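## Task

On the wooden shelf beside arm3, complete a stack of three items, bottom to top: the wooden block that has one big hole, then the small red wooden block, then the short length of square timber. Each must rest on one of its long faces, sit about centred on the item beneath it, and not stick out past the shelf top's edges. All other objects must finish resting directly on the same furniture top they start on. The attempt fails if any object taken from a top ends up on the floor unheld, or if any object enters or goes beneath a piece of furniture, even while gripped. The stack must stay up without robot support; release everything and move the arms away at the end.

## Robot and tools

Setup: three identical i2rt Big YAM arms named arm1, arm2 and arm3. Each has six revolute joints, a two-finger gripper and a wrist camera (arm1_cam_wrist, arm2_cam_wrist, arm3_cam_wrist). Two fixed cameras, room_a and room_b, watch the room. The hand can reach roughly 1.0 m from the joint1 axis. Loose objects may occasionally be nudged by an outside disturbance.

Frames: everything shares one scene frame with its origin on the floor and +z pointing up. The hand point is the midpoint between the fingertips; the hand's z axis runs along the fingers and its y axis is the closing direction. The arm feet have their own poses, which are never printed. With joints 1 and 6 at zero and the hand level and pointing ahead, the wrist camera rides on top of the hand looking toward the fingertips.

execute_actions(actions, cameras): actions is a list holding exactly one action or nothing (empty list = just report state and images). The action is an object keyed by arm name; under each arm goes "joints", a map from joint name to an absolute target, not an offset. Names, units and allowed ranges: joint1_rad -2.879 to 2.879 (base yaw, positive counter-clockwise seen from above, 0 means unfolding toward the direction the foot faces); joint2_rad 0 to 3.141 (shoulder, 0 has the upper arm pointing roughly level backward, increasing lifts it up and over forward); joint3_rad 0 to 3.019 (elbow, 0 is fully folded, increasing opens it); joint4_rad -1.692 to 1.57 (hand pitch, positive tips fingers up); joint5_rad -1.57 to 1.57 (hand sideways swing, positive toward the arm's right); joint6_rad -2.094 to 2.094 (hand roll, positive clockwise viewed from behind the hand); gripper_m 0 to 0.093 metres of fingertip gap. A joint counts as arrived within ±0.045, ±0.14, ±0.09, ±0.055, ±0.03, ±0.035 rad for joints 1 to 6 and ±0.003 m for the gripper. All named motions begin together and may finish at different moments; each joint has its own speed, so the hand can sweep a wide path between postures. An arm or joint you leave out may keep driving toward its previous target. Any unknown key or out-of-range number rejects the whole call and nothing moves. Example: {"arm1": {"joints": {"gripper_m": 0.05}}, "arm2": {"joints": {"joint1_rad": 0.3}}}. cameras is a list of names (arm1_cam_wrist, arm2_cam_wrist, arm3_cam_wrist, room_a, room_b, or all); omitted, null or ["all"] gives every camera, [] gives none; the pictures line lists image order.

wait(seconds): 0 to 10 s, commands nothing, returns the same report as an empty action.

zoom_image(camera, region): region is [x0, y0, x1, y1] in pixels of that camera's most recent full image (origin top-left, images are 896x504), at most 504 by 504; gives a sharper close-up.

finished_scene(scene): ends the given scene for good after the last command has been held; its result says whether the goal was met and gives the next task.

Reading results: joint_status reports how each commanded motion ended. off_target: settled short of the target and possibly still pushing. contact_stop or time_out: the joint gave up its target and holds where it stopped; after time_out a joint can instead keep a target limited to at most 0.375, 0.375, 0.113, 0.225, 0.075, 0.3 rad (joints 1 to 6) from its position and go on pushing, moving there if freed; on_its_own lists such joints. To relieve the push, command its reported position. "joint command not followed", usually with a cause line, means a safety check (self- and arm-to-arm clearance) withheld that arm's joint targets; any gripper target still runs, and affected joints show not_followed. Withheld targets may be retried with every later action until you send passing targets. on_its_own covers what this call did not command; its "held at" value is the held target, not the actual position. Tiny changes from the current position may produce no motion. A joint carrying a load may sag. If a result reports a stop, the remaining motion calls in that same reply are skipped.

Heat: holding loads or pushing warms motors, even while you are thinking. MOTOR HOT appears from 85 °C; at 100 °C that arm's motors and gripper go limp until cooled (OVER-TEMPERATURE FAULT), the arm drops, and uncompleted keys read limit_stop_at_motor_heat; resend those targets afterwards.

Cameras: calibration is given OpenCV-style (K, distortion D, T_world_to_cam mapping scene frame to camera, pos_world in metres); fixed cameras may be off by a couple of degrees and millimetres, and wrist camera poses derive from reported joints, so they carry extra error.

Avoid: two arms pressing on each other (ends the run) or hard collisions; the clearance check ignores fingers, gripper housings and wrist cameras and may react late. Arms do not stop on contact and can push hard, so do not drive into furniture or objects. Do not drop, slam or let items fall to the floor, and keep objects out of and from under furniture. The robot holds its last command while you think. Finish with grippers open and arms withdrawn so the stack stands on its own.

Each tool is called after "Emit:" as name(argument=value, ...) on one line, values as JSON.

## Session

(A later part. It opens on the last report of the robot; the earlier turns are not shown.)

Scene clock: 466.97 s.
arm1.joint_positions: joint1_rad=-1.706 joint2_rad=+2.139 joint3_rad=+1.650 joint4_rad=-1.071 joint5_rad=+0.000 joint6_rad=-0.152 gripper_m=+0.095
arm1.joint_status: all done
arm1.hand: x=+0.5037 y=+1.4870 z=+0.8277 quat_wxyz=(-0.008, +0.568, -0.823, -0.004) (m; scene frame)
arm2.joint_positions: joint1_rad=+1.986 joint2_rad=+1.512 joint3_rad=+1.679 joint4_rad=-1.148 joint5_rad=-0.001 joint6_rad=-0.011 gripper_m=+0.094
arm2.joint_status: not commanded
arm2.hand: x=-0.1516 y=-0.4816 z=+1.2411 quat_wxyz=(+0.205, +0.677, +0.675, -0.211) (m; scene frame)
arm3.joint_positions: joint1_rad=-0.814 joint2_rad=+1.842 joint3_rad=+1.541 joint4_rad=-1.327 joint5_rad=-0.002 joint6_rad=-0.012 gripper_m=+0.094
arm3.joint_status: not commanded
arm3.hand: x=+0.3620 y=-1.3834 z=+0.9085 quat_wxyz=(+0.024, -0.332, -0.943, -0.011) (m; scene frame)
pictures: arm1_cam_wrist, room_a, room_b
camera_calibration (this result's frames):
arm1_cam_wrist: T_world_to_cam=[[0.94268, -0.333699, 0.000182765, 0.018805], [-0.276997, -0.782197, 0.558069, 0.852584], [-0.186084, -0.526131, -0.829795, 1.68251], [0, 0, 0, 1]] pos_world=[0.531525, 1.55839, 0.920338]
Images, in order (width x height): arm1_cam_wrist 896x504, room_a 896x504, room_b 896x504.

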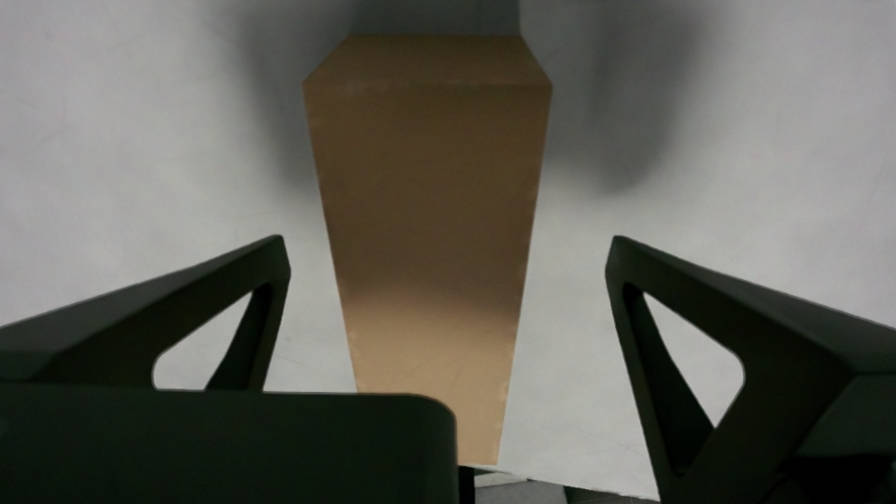

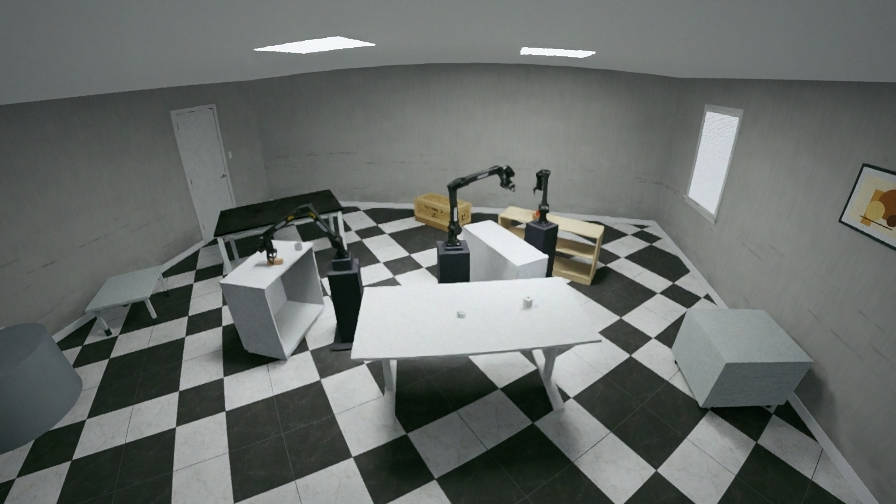

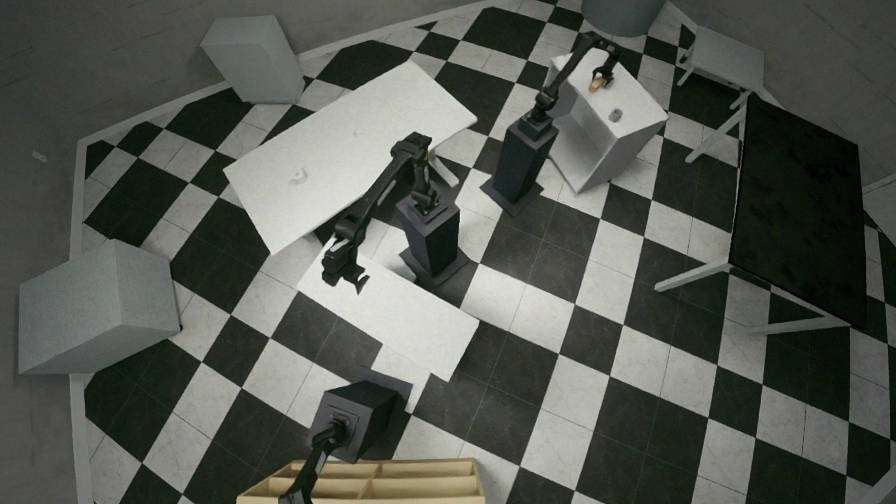

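Emit:
execute_actions(actions=[{"arm1": {"joints": {"joint2_rad": 2.158, "gripper_m": 0.034}}}], cameras=["arm1_cam_wrist", "room_a"])

Scene clock: 478.60 s.
arm1.joint_positions: joint1_rad=-1.705 joint2_rad=+2.139 joint3_rad=+1.650 joint4_rad=-1.070 joint5_rad=+0.000 joint6_rad=-0.152 gripper_m=+0.046
arm1.joint_status: gripper_m off_target (ended at +0.046, target +0.034); the others done
arm1.hand: x=+0.5034 y=+1.4875 z=+0.8277 quat_wxyz=(-0.008, +0.568, -0.823, -0.004) (m; scene frame)
arm2.joint_positions: joint1_rad=+1.986 joint2_rad=+1.512 joint3_rad=+1.679 joint4_rad=-1.148 joint5_rad=-0.001 joint6_rad=-0.011 gripper_m=+0.094
arm2.joint_status: not commanded
arm2.hand: x=-0.1516 y=-0.4816 z=+1.2411 quat_wxyz=(+0.205, +0.677, +0.675, -0.211) (m; scene frame)
arm3.joint_positions: joint1_rad=-0.814 joint2_rad=+1.842 joint3_rad=+1.541 joint4_rad=-1.327 joint5_rad=-0.002 joint6_rad=-0.012 gripper_m=+0.094
arm3.joint_status: not commanded
arm3.hand: x=+0.3620 y=-1.3834 z=+0.9085 quat_wxyz=(+0.024, -0.332, -0.943, -0.011) (m; scene frame)
pictures: arm1_cam_wrist, room_a
camera_calibration (this result's frames):
arm1_cam_wrist: T_world_to_cam=[[0.943061, -0.332621, 0.000393008, 0.0172554], [-0.276422, -0.783066, 0.557134, 0.854657], [-0.185007, -0.52552, -0.830423, 1.68179], [0, 0, 0, 1]] pos_world=[0.531115, 1.5588, 0.92043]
Images, in order (width x height): arm1_cam_wrist 896x504, room_a 896x504.

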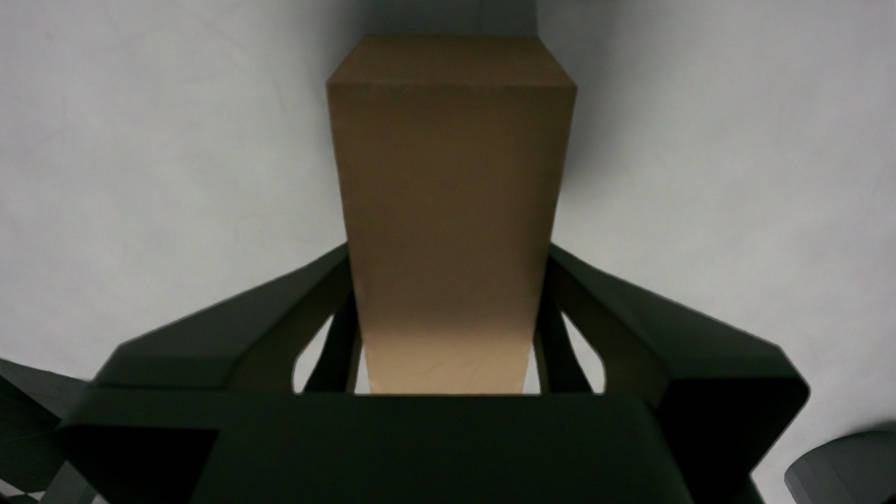

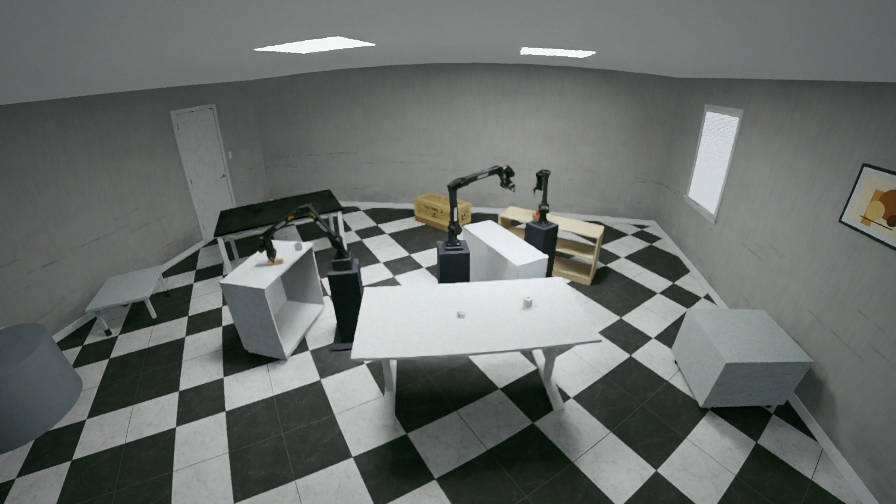

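Emit:
execute_actions(actions=[{"arm1": {"joints": {"joint2_rad": 1.95, "joint3_rad": 1.86, "joint4_rad": -1.47, "gripper_m": 0.034}}, "arm2": {"joints": {"joint1_rad": 0.4}}}], cameras=["arm1_cam_wrist", "room_a"])

Scene clock: 532.97 s.
arm1.joint_positions: joint1_rad=-1.705 joint2_rad=+1.936 joint3_rad=+1.829 joint4_rad=-1.453 joint5_rad=+0.000 joint6_rad=-0.152 gripper_m=+0.046
arm1.joint_status: gripper_m off_target (ended at +0.046, target +0.034); the others done
arm1.hand: x=+0.4930 y=+1.4688 z=+1.0128 quat_wxyz=(-0.007, +0.568, -0.823, -0.004) (m; scene frame)
arm2.joint_positions: joint1_rad=+0.394 joint2_rad=+1.512 joint3_rad=+1.679 joint4_rad=-1.148 joint5_rad=+0.001 joint6_rad=-0.010 gripper_m=+0.094
arm2.joint_status: all done
arm2.hand: x=-0.7235 y=+0.1208 z=+1.2374 quat_wxyz=(-0.003, +0.956, -0.014, -0.292) (m; scene frame)
arm3.joint_positions: joint1_rad=-0.814 joint2_rad=+1.842 joint3_rad=+1.541 joint4_rad=-1.327 joint5_rad=-0.002 joint6_rad=-0.012 gripper_m=+0.094
arm3.joint_status: not commanded
arm3.hand: x=+0.3620 y=-1.3834 z=+0.9085 quat_wxyz=(+0.024, -0.332, -0.943, -0.011) (m; scene frame)
pictures: arm1_cam_wrist, room_a
camera_calibration (this result's frames):
arm1_cam_wrist: T_world_to_cam=[[0.943061, -0.332619, 0.000128274, 0.0210089], [-0.276003, -0.782325, 0.558381, 0.731465], [-0.185628, -0.526623, -0.829584, 1.82487], [0, 0, 0, 1]] pos_world=[0.520821, 1.54025, 1.10545]
Images, in order (width x height): arm1_cam_wrist 896x504, room_a 896x504.

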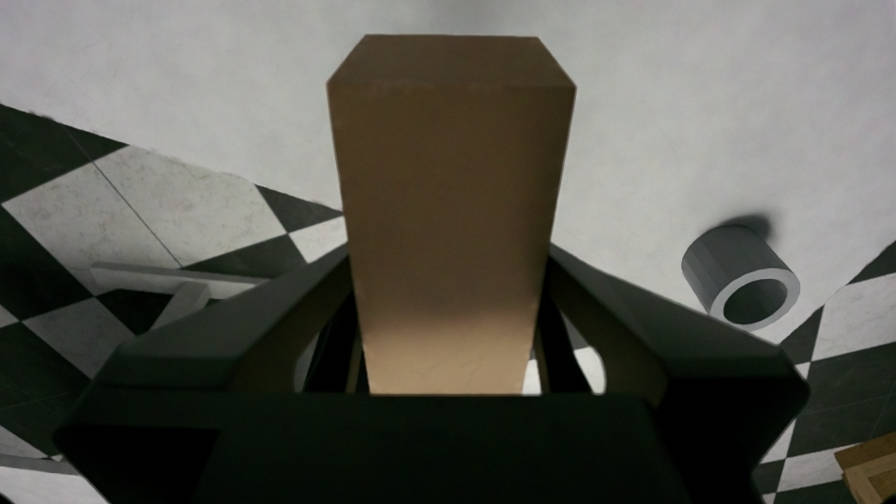

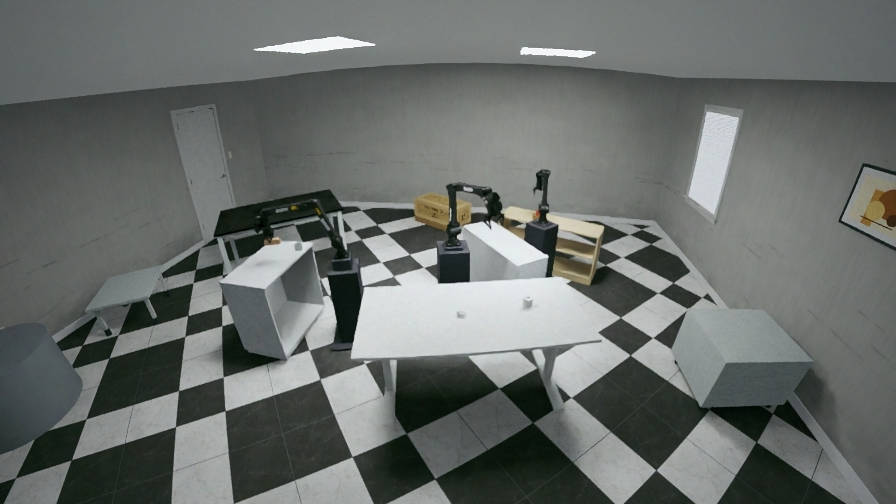

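Emit:
execute_actions(actions=[{"arm1": {"joints": {"joint1_rad": 0.745, "joint2_rad": 2.14, "joint3_rad": 1.895, "joint4_rad": -1.28, "joint6_rad": 1.51, "gripper_m": 0.034}}}], cameras=["arm1_cam_wrist", "room_a", "room_b"])

Scene clock: 562.97 s.
arm1.joint_positions: joint1_rad=+0.744 joint2_rad=+2.181 joint3_rad=+1.866 joint4_rad=-1.278 joint5_rad=+0.000 joint6_rad=+1.494 gripper_m=+0.046
arm1.joint_status: gripper_m off_target (ended at +0.046, target +0.034); the others done
arm1.hand: x=-0.4125 y=+0.7127 z=+0.8703 quat_wxyz=(-0.012, +0.845, -0.535, +0.006) (m; scene frame)
arm2.joint_positions: joint1_rad=+0.394 joint2_rad=+1.512 joint3_rad=+1.679 joint4_rad=-1.148 joint5_rad=+0.001 joint6_rad=-0.010 gripper_m=+0.094
arm2.joint_status: not commanded
arm2.hand: x=-0.7235 y=+0.1208 z=+1.2374 quat_wxyz=(-0.003, +0.956, -0.014, -0.292) (m; scene frame)
arm3.joint_positions: joint1_rad=-0.814 joint2_rad=+1.842 joint3_rad=+1.541 joint4_rad=-1.327 joint5_rad=-0.002 joint6_rad=-0.012 gripper_m=+0.094
arm3.joint_status: not commanded
arm3.hand: x=+0.3620 y=-1.3834 z=+0.9085 quat_wxyz=(+0.024, -0.332, -0.943, -0.011) (m; scene frame)
pictures: arm1_cam_wrist, room_a, room_b
camera_calibration (this result's frames):
arm1_cam_wrist: T_world_to_cam=[[0.894392, 0.44655, 0.0256253, 0.0258874], [0.353694, -0.741156, 0.570603, 0.189415], [0.273795, -0.501279, -0.820826, 1.30417], [0, 0, 0, 1]] pos_world=[-0.447223, 0.782577, 0.96175]
Images, in order (width x height): arm1_cam_wrist 896x504, room_a 896x504, room_b 896x504.

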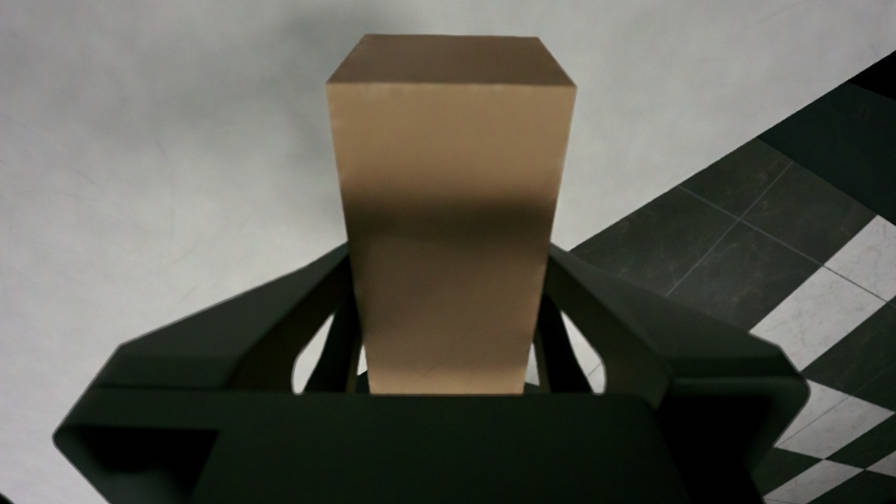

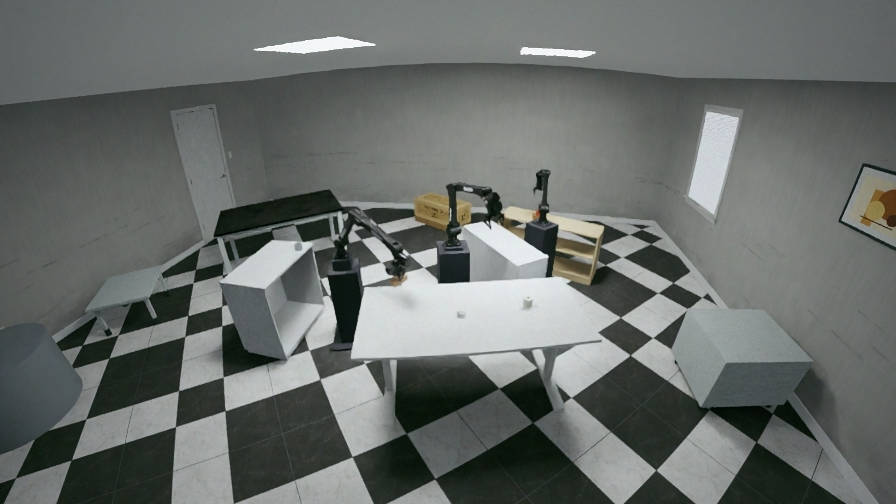

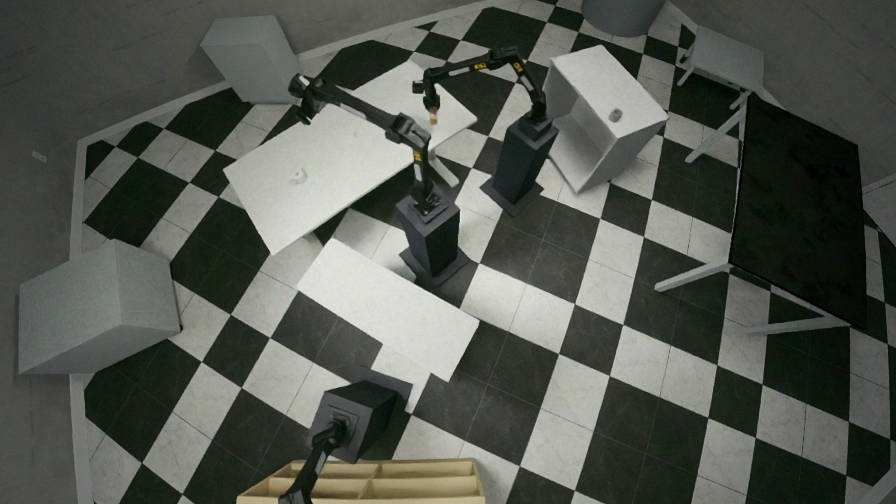

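Emit:
execute_actions(actions=[{"arm1": {"joints": {"joint2_rad": 2.365, "joint3_rad": 1.95, "joint4_rad": -1.085, "gripper_m": 0.034}}}], cameras=["arm1_cam_wrist", "room_a"])

Scene clock: 604.33 s.
arm1.joint_positions: joint1_rad=+0.744 joint2_rad=+2.366 joint3_rad=+1.920 joint4_rad=-1.099 joint5_rad=-0.001 joint6_rad=+1.497 gripper_m=+0.046
arm1.joint_status: gripper_m off_target (ended at +0.046, target +0.034); the others done
arm1.hand: x=-0.4482 y=+0.6995 z=+0.7689 quat_wxyz=(+0.007, +0.844, -0.536, -0.008) (m; scene frame)
arm2.joint_positions: joint1_rad=+0.394 joint2_rad=+1.512 joint3_rad=+1.679 joint4_rad=-1.148 joint5_rad=+0.001 joint6_rad=-0.010 gripper_m=+0.094
arm2.joint_status: not commanded
arm2.hand: x=-0.7235 y=+0.1208 z=+1.2374 quat_wxyz=(-0.003, +0.956, -0.014, -0.292) (m; scene frame)
arm3.joint_positions: joint1_rad=-0.814 joint2_rad=+1.842 joint3_rad=+1.541 joint4_rad=-1.327 joint5_rad=-0.002 joint6_rad=-0.012 gripper_m=+0.094
arm3.joint_status: not commanded
arm3.hand: x=+0.3620 y=-1.3834 z=+0.9085 quat_wxyz=(+0.024, -0.332, -0.943, -0.011) (m; scene frame)
pictures: arm1_cam_wrist, room_a
camera_calibration (this result's frames):
arm1_cam_wrist: T_world_to_cam=[[0.895544, 0.444397, -0.0226348, 0.10551], [0.377585, -0.732021, 0.567076, 0.257153], [0.235437, -0.516388, -0.823355, 1.21949], [0, 0, 0, 1]] pos_world=[-0.478698, 0.771081, 0.860633]
Images, in order (width x height): arm1_cam_wrist 896x504, room_a 896x504.

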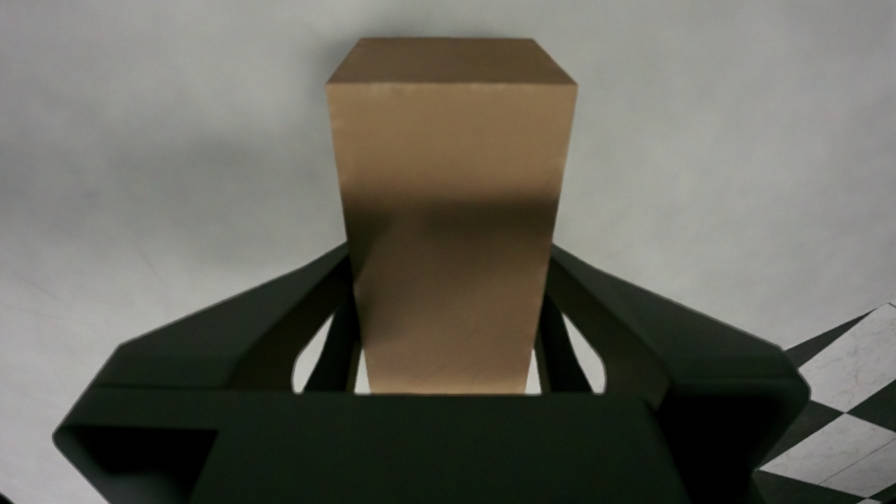

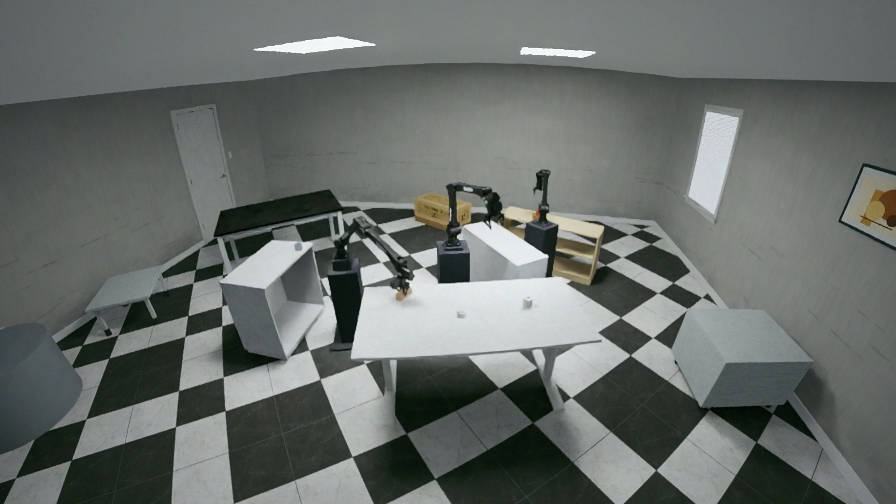

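Emit:
zoom_image(camera="arm1_cam_wrist", region=[740, 280, 896, 400])

Region (740, 280, 896, 400) of arm1_cam_wrist's 896x504 image, scaled by 3.231, with more detail than that image has; it fills the top 388 rows of this view, and the rest is white.

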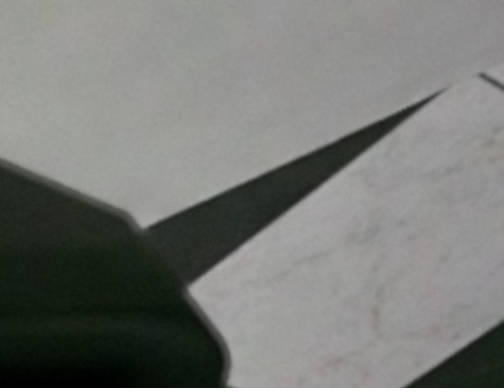

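Emit:
zoom_image(camera="room_a", region=[350, 240, 470, 330])

Region (350, 240, 470, 330) of room_a's 896x504 image, scaled by 4.200, with more detail than that image has; it fills the top 378 rows of this view, and the rest is white.

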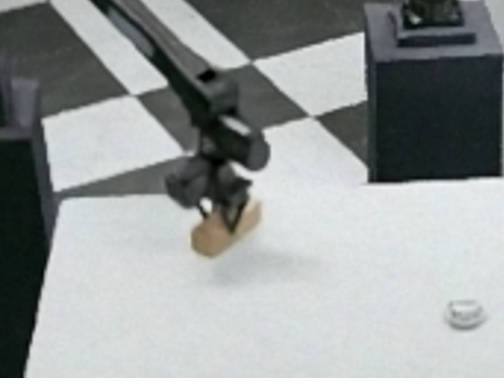

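Emit:
execute_actions(actions=[{"arm1": {"joints": {"joint2_rad": 2.405, "gripper_m": 0.034}}}], cameras=["arm1_cam_wrist", "room_a"])

Scene clock: 651.30 s.
arm1.joint_positions: joint1_rad=+0.744 joint2_rad=+2.367 joint3_rad=+1.920 joint4_rad=-1.099 joint5_rad=-0.001 joint6_rad=+1.497 gripper_m=+0.046
arm1.joint_status: gripper_m off_target (ended at +0.046, target +0.034); the others done
arm1.hand: x=-0.4482 y=+0.6996 z=+0.7687 quat_wxyz=(+0.007, +0.844, -0.536, -0.008) (m; scene frame)
arm2.joint_positions: joint1_rad=+0.394 joint2_rad=+1.512 joint3_rad=+1.679 joint4_rad=-1.148 joint5_rad=+0.001 joint6_rad=-0.010 gripper_m=+0.094
arm2.joint_status: not commanded
arm2.hand: x=-0.7235 y=+0.1208 z=+1.2374 quat_wxyz=(-0.003, +0.956, -0.014, -0.292) (m; scene frame)
arm3.joint_positions: joint1_rad=-0.814 joint2_rad=+1.842 joint3_rad=+1.541 joint4_rad=-1.327 joint5_rad=-0.002 joint6_rad=-0.012 gripper_m=+0.094
arm3.joint_status: not commanded
arm3.hand: x=+0.3620 y=-1.3834 z=+0.9085 quat_wxyz=(+0.024, -0.332, -0.943, -0.011) (m; scene frame)
pictures: arm1_cam_wrist, room_a
camera_calibration (this result's frames):
arm1_cam_wrist: T_world_to_cam=[[0.895553, 0.444398, -0.0222552, 0.10514], [0.377381, -0.732099, 0.567111, 0.257228], [0.23573, -0.516276, -0.823341, 1.21932], [0, 0, 0, 1]] pos_world=[-0.478661, 0.771097, 0.860377]
Images, in order (width x height): arm1_cam_wrist 896x504, room_a 896x504.

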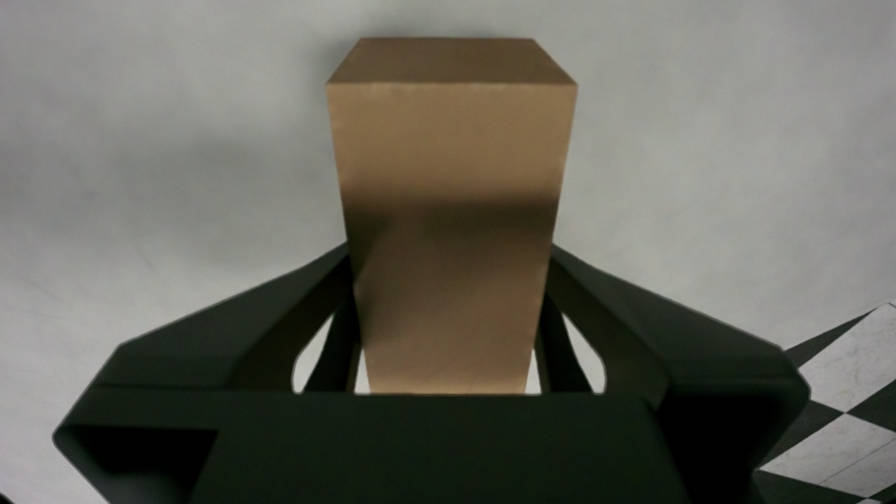

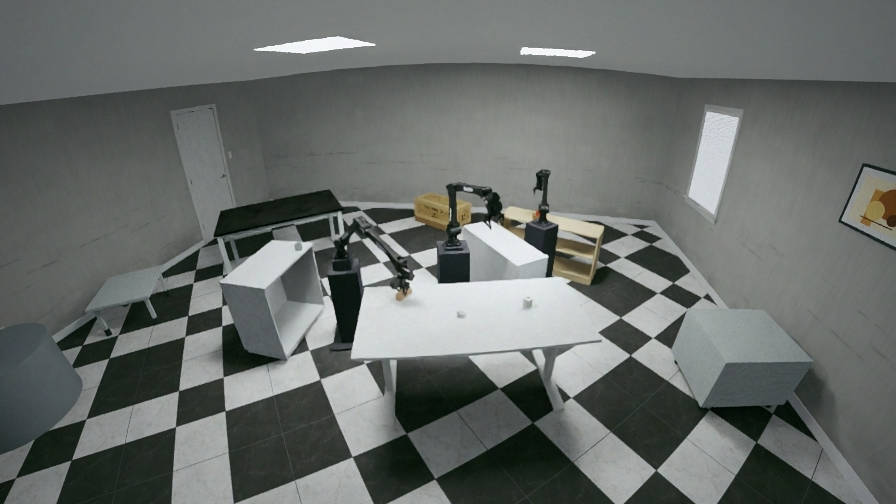

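Emit:
execute_actions(actions=[{"arm1": {"joints": {"joint2_rad": 2.432, "gripper_m": 0.034}}}], cameras=["arm1_cam_wrist", "room_a"])

Scene clock: 672.70 s.
arm1.joint_positions: joint1_rad=+0.744 joint2_rad=+2.368 joint3_rad=+1.920 joint4_rad=-1.099 joint5_rad=-0.001 joint6_rad=+1.497 gripper_m=+0.046
arm1.joint_status: gripper_m off_target (ended at +0.046, target +0.034); the others done
arm1.hand: x=-0.4480 y=+0.6996 z=+0.7679 quat_wxyz=(+0.007, +0.844, -0.536, -0.007) (m; scene frame)
arm2.joint_positions: joint1_rad=+0.394 joint2_rad=+1.512 joint3_rad=+1.679 joint4_rad=-1.148 joint5_rad=+0.001 joint6_rad=-0.010 gripper_m=+0.094
arm2.joint_status: not commanded
arm2.hand: x=-0.7235 y=+0.1208 z=+1.2374 quat_wxyz=(-0.003, +0.956, -0.014, -0.292) (m; scene frame)
arm3.joint_positions: joint1_rad=-0.814 joint2_rad=+1.842 joint3_rad=+1.541 joint4_rad=-1.327 joint5_rad=-0.002 joint6_rad=-0.012 gripper_m=+0.094
arm3.joint_status: not commanded
arm3.hand: x=+0.3620 y=-1.3834 z=+0.9085 quat_wxyz=(+0.024, -0.332, -0.943, -0.011) (m; scene frame)
pictures: arm1_cam_wrist, room_a
camera_calibration (this result's frames):
arm1_cam_wrist: T_world_to_cam=[[0.895578, 0.444402, -0.0211164, 0.104032], [0.376771, -0.732332, 0.567215, 0.257453], [0.236607, -0.515942, -0.823299, 1.21881], [0, 0, 0, 1]] pos_world=[-0.478548, 0.771144, 0.859609]
Images, in order (width x height): arm1_cam_wrist 896x504, room_a 896x504.

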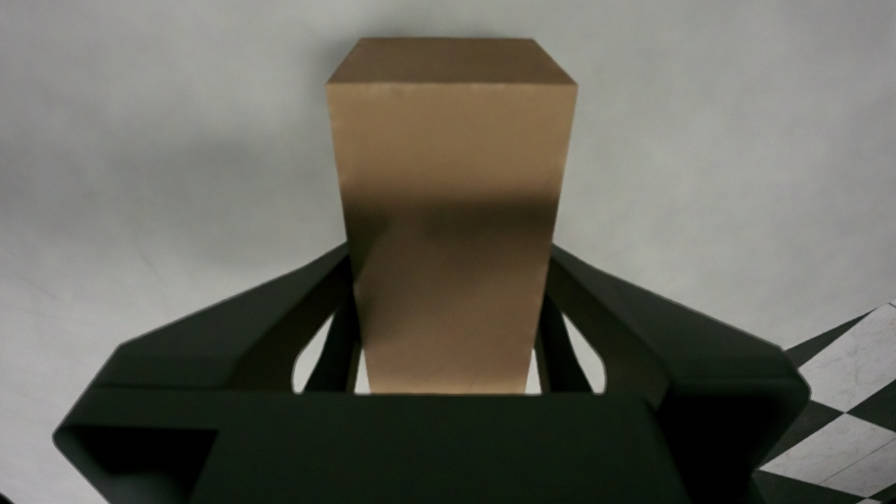

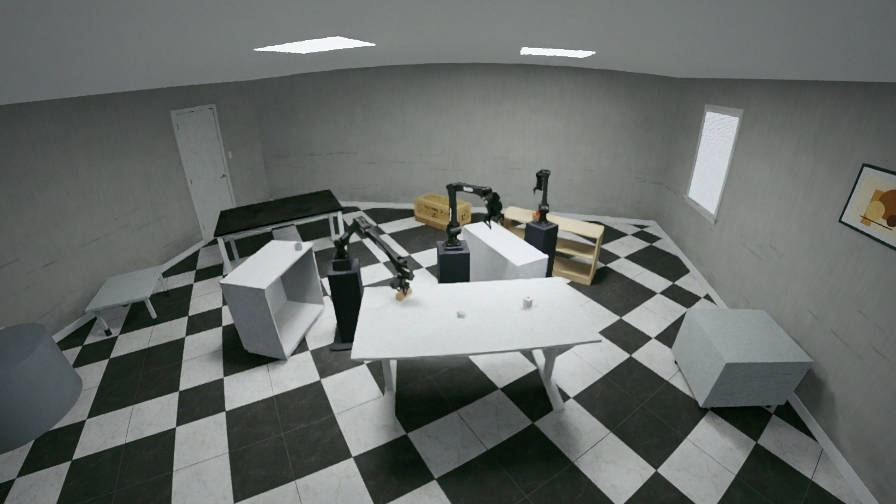

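Emit:
execute_actions(actions=[])

Scene clock: 703.73 s.
arm1.joint_positions: joint1_rad=+0.744 joint2_rad=+2.368 joint3_rad=+1.920 joint4_rad=-1.099 joint5_rad=-0.001 joint6_rad=+1.497 gripper_m=+0.046
arm1.joint_status: gripper_m off_target (ended at +0.046, target +0.034); the others done
arm1.hand: x=-0.4480 y=+0.6996 z=+0.7679 quat_wxyz=(+0.007, +0.844, -0.536, -0.007) (m; scene frame)
arm2.joint_positions: joint1_rad=+0.394 joint2_rad=+1.512 joint3_rad=+1.679 joint4_rad=-1.148 joint5_rad=+0.001 joint6_rad=-0.010 gripper_m=+0.094
arm2.joint_status: not commanded
arm2.hand: x=-0.7235 y=+0.1208 z=+1.2374 quat_wxyz=(-0.003, +0.956, -0.014, -0.292) (m; scene frame)
arm3.joint_positions: joint1_rad=-0.814 joint2_rad=+1.842 joint3_rad=+1.541 joint4_rad=-1.327 joint5_rad=-0.002 joint6_rad=-0.012 gripper_m=+0.094
arm3.joint_status: not commanded
arm3.hand: x=+0.3620 y=-1.3834 z=+0.9085 quat_wxyz=(+0.024, -0.332, -0.943, -0.011) (m; scene frame)
pictures: arm1_cam_wrist, arm2_cam_wrist, arm3_cam_wrist, room_a, room_b
camera_calibration (this result's frames):
arm1_cam_wrist: T_world_to_cam=[[0.895578, 0.444402, -0.0211164, 0.104032], [0.376771, -0.732332, 0.567215, 0.257453], [0.236607, -0.515942, -0.823299, 1.21881], [0, 0, 0, 1]] pos_world=[-0.478548, 0.771144, 0.859609]
arm2_cam_wrist: T_world_to_cam=[[0.0439415, 0.998933, -0.014237, -0.0697353], [0.998542, -0.0434682, 0.0320053, 0.691108], [0.0313523, -0.0156226, -0.999386, 1.38713], [0, 0, 0, 1]] pos_world=[-0.730525, 0.121373, 1.36317]
arm3_cam_wrist: T_world_to_cam=[[-0.618978, -0.785237, -0.0163777, -0.849393], [-0.61248, 0.469536, 0.635928, 0.296047], [-0.491665, 0.403656, -0.771575, 1.566], [0, 0, 0, 1]] pos_world=[0.425512, -1.4381, 1.00611]
Images, in order (width x height): arm1_cam_wrist 896x504, arm2_cam_wrist 896x504, arm3_cam_wrist 896x504, room_a 896x504, room_b 896x504.

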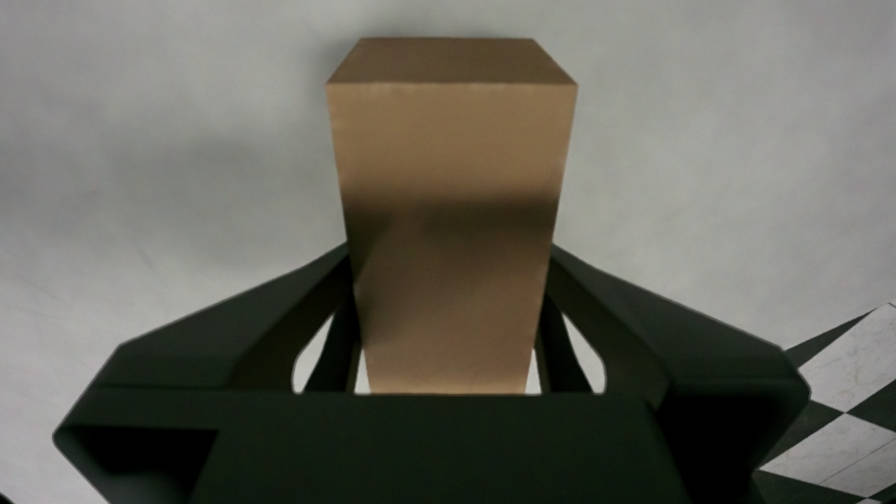

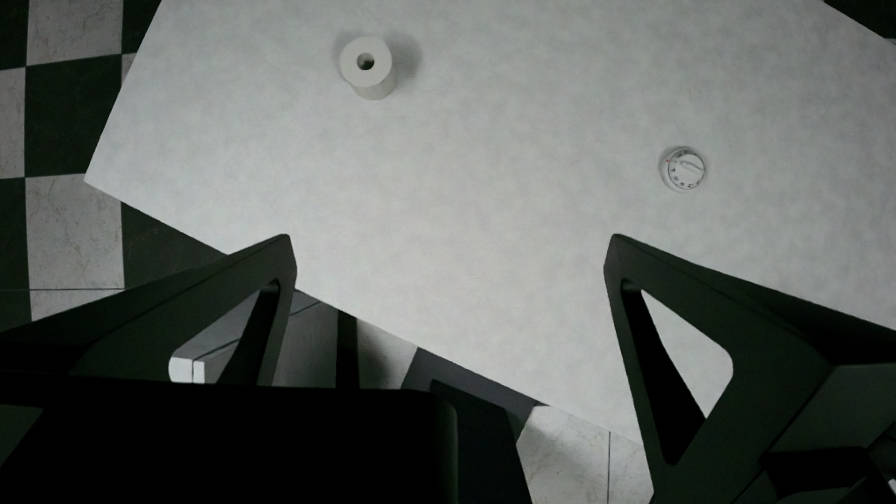

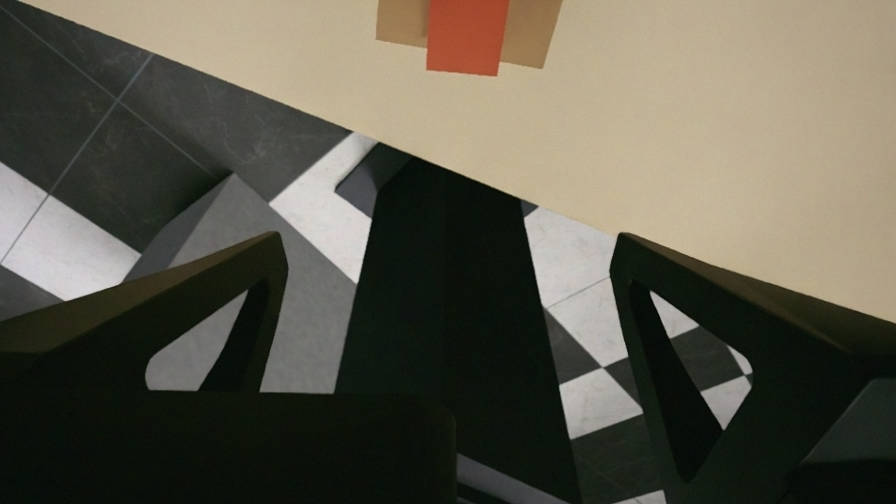

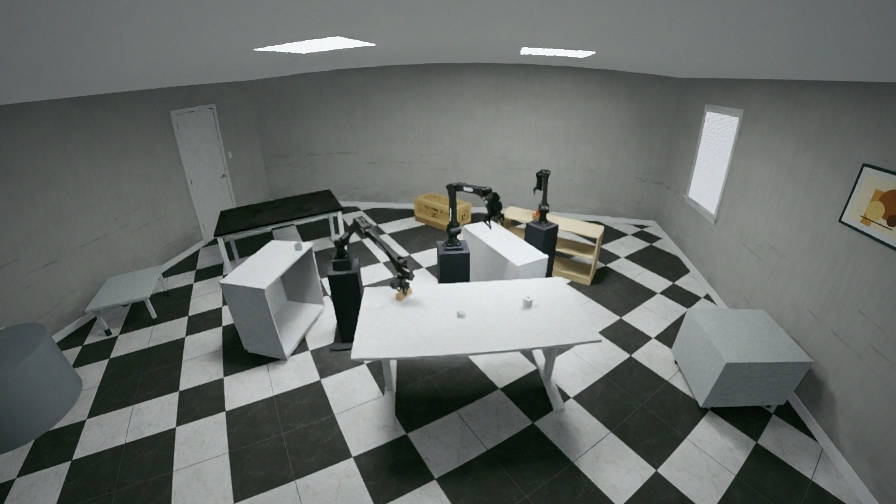

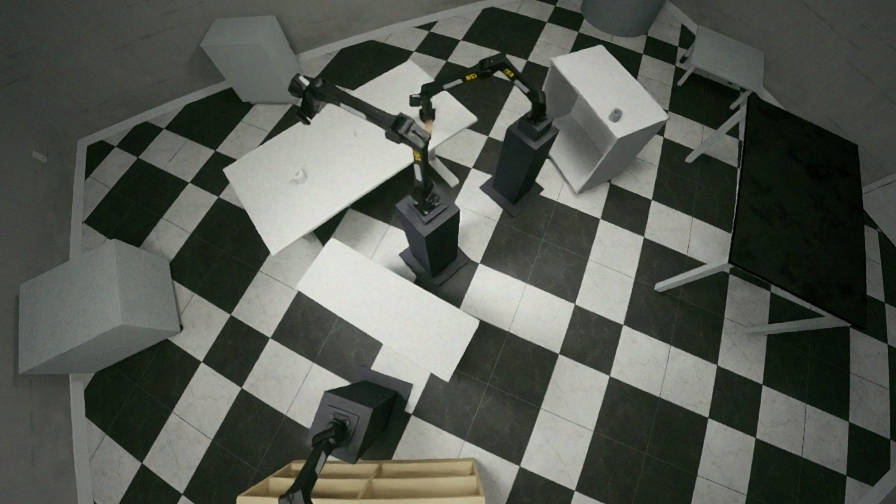

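Emit:
zoom_image(camera="room_a", region=[370, 265, 440, 315])

Emit:
zoom_image(camera="arm1_cam_wrist", region=[250, 150, 650, 400])

Region (370, 265, 440, 315) of room_a's 896x504 image, scaled by 7.200, with more detail than that image has; it fills the top 360 rows of this view, and the rest is white.

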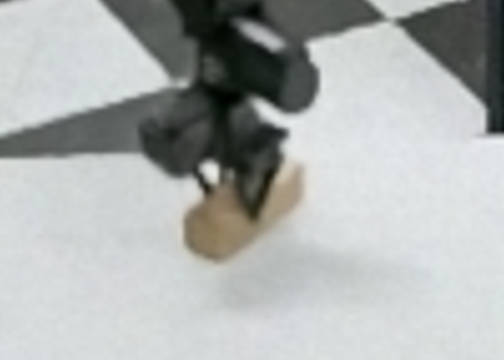

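Region (250, 150, 650, 400) of arm1_cam_wrist's 896x504 image, scaled by 1.260, with more detail than that image has; it fills the top 315 rows of this view, and the rest is white.

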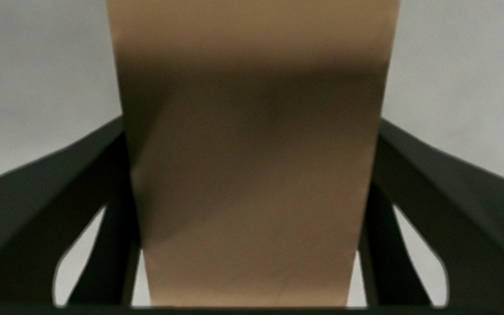

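Emit:
execute_actions(actions=[{"arm1": {"joints": {"joint2_rad": 2.368, "joint3_rad": 1.855, "joint4_rad": -1.058}}}], cameras=["arm1_cam_wrist", "room_a"])

Emit:
zoom_image(camera="room_a", region=[370, 265, 440, 315])

Scene clock: 719.20 s.
arm1.joint_positions: joint1_rad=+0.744 joint2_rad=+2.351 joint3_rad=+1.885 joint4_rad=-1.068 joint5_rad=-0.001 joint6_rad=+1.497 gripper_m=+0.046
arm1.joint_status: all done
arm1.hand: x=-0.4447 y=+0.7009 z=+0.7672 quat_wxyz=(+0.012, +0.844, -0.536, -0.011) (m; scene frame)
arm2.joint_positions: joint1_rad=+0.394 joint2_rad=+1.512 joint3_rad=+1.679 joint4_rad=-1.148 joint5_rad=+0.001 joint6_rad=-0.010 gripper_m=+0.094
arm2.joint_status: not commanded
arm2.hand: x=-0.7235 y=+0.1208 z=+1.2374 quat_wxyz=(-0.003, +0.956, -0.014, -0.292) (m; scene frame)
arm3.joint_positions: joint1_rad=-0.814 joint2_rad=+1.842 joint3_rad=+1.541 joint4_rad=-1.327 joint5_rad=-0.002 joint6_rad=-0.012 gripper_m=+0.094
arm3.joint_status: not commanded
arm3.hand: x=+0.3620 y=-1.3834 z=+0.9085 quat_wxyz=(+0.024, -0.332, -0.943, -0.011) (m; scene frame)
pictures: arm1_cam_wrist, room_a
camera_calibration (this result's frames):
arm1_cam_wrist: T_world_to_cam=[[0.895216, 0.444332, -0.0340214, 0.110314], [0.383683, -0.729689, 0.565987, 0.25971], [0.226661, -0.519734, -0.823712, 1.21664], [0, 0, 0, 1]] pos_world=[-0.474165, 0.772819, 0.85892]
Images, in order (width x height): arm1_cam_wrist 896x504, room_a 896x504.

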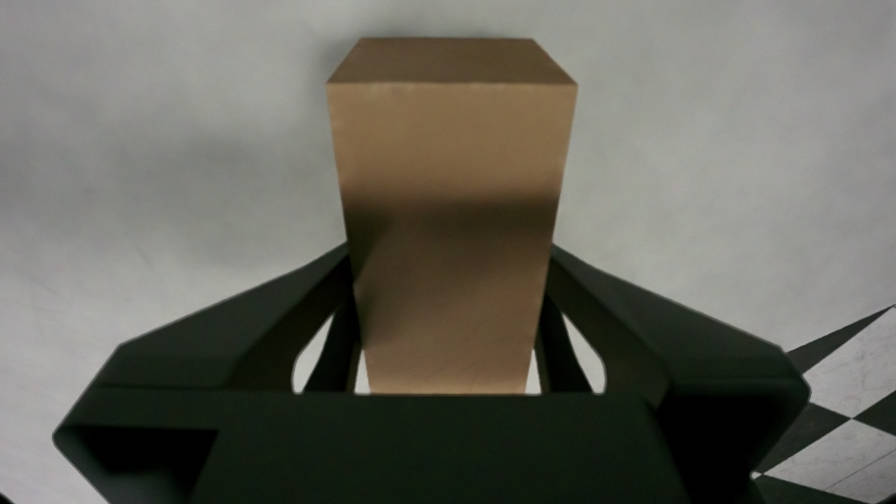

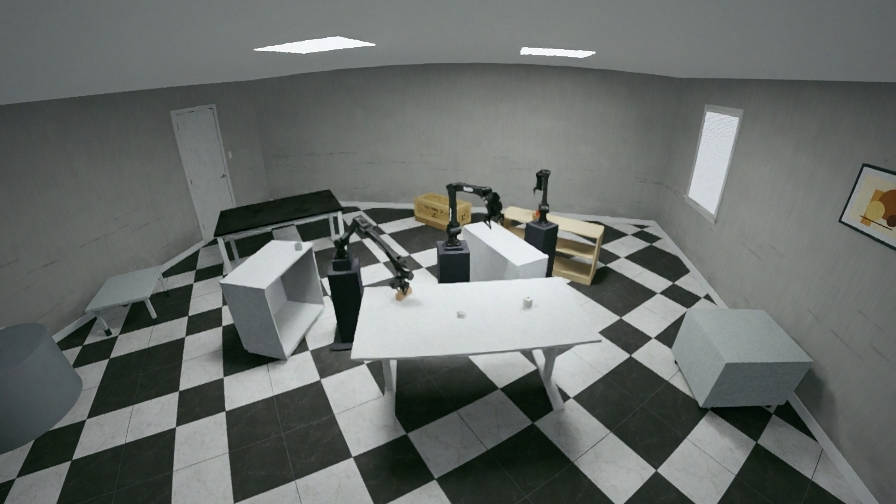

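Region (370, 265, 440, 315) of room_a's 896x504 image, scaled by 7.200, with more detail than that image has; it fills the top 360 rows of this view, and the rest is white.

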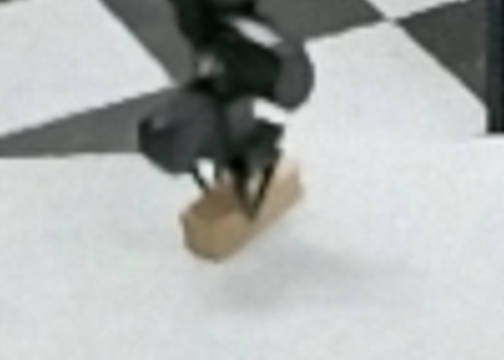

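Emit:
execute_actions(actions=[{"arm1": {"joints": {"joint2_rad": 2.351, "joint3_rad": 1.89, "joint4_rad": -1.068, "gripper_m": 0.093}}}], cameras=["arm1_cam_wrist", "room_a"])

Emit:
zoom_image(camera="room_a", region=[370, 265, 440, 315])

Scene clock: 756.50 s.
arm1.joint_positions: joint1_rad=+0.744 joint2_rad=+2.350 joint3_rad=+1.885 joint4_rad=-1.068 joint5_rad=-0.001 joint6_rad=+1.497 gripper_m=+0.093
arm1.joint_status: all done
arm1.hand: x=-0.4447 y=+0.7009 z=+0.7678 quat_wxyz=(+0.012, +0.844, -0.536, -0.012) (m; scene frame)
arm2.joint_positions: joint1_rad=+0.394 joint2_rad=+1.512 joint3_rad=+1.679 joint4_rad=-1.148 joint5_rad=+0.001 joint6_rad=-0.010 gripper_m=+0.094
arm2.joint_status: not commanded
arm2.hand: x=-0.7235 y=+0.1208 z=+1.2374 quat_wxyz=(-0.003, +0.956, -0.014, -0.292) (m; scene frame)
arm3.joint_positions: joint1_rad=-0.814 joint2_rad=+1.842 joint3_rad=+1.541 joint4_rad=-1.327 joint5_rad=-0.002 joint6_rad=-0.012 gripper_m=+0.094
arm3.joint_status: not commanded
arm3.hand: x=+0.3620 y=-1.3834 z=+0.9085 quat_wxyz=(+0.024, -0.332, -0.943, -0.011) (m; scene frame)
pictures: arm1_cam_wrist, room_a
camera_calibration (this result's frames):
arm1_cam_wrist: T_world_to_cam=[[0.89519, 0.444326, -0.0347804, 0.110978], [0.38409, -0.729534, 0.565912, 0.259488], [0.226076, -0.519957, -0.823732, 1.21707], [0, 0, 0, 1]] pos_world=[-0.474162, 0.772817, 0.859549]
Images, in order (width x height): arm1_cam_wrist 896x504, room_a 896x504.

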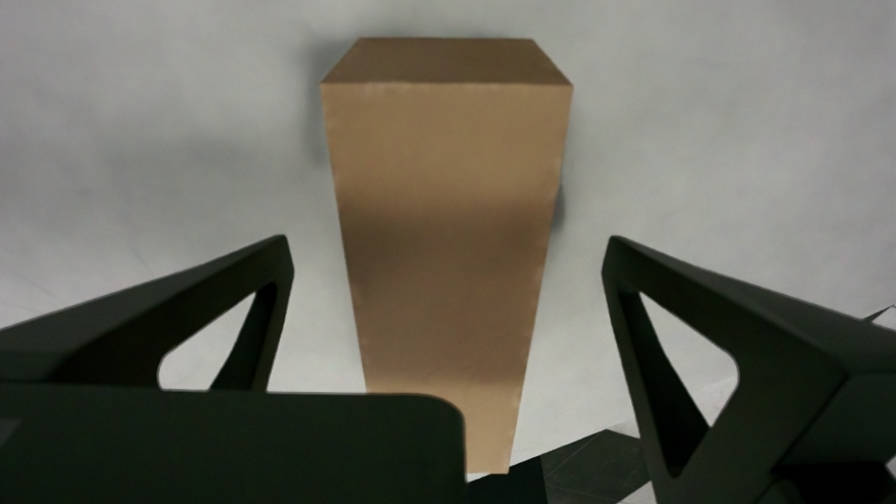

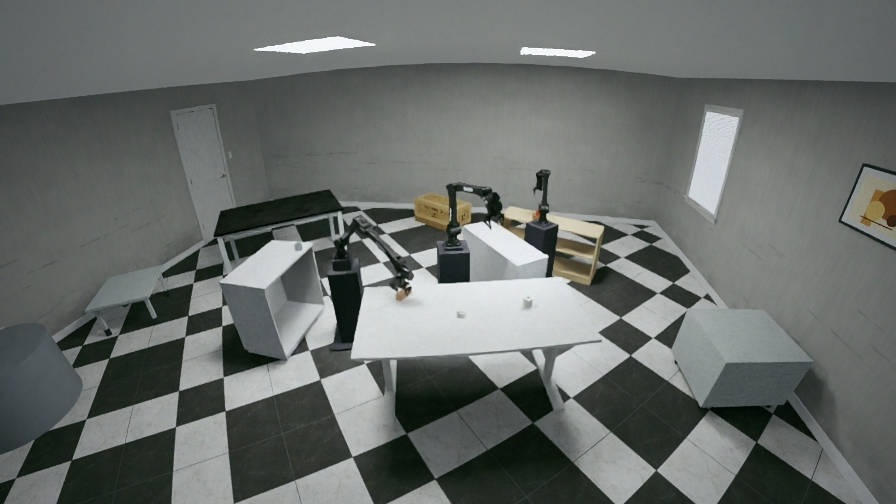

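Region (370, 265, 440, 315) of room_a's 896x504 image, scaled by 7.200, with more detail than that image has; it fills the top 360 rows of this view, and the rest is white.

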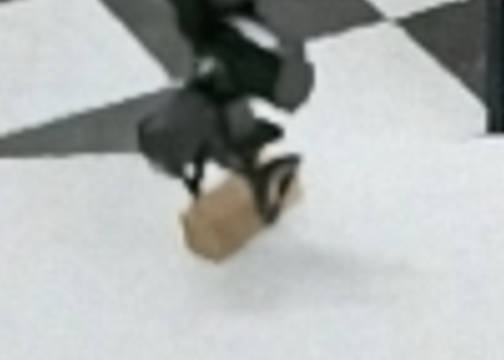

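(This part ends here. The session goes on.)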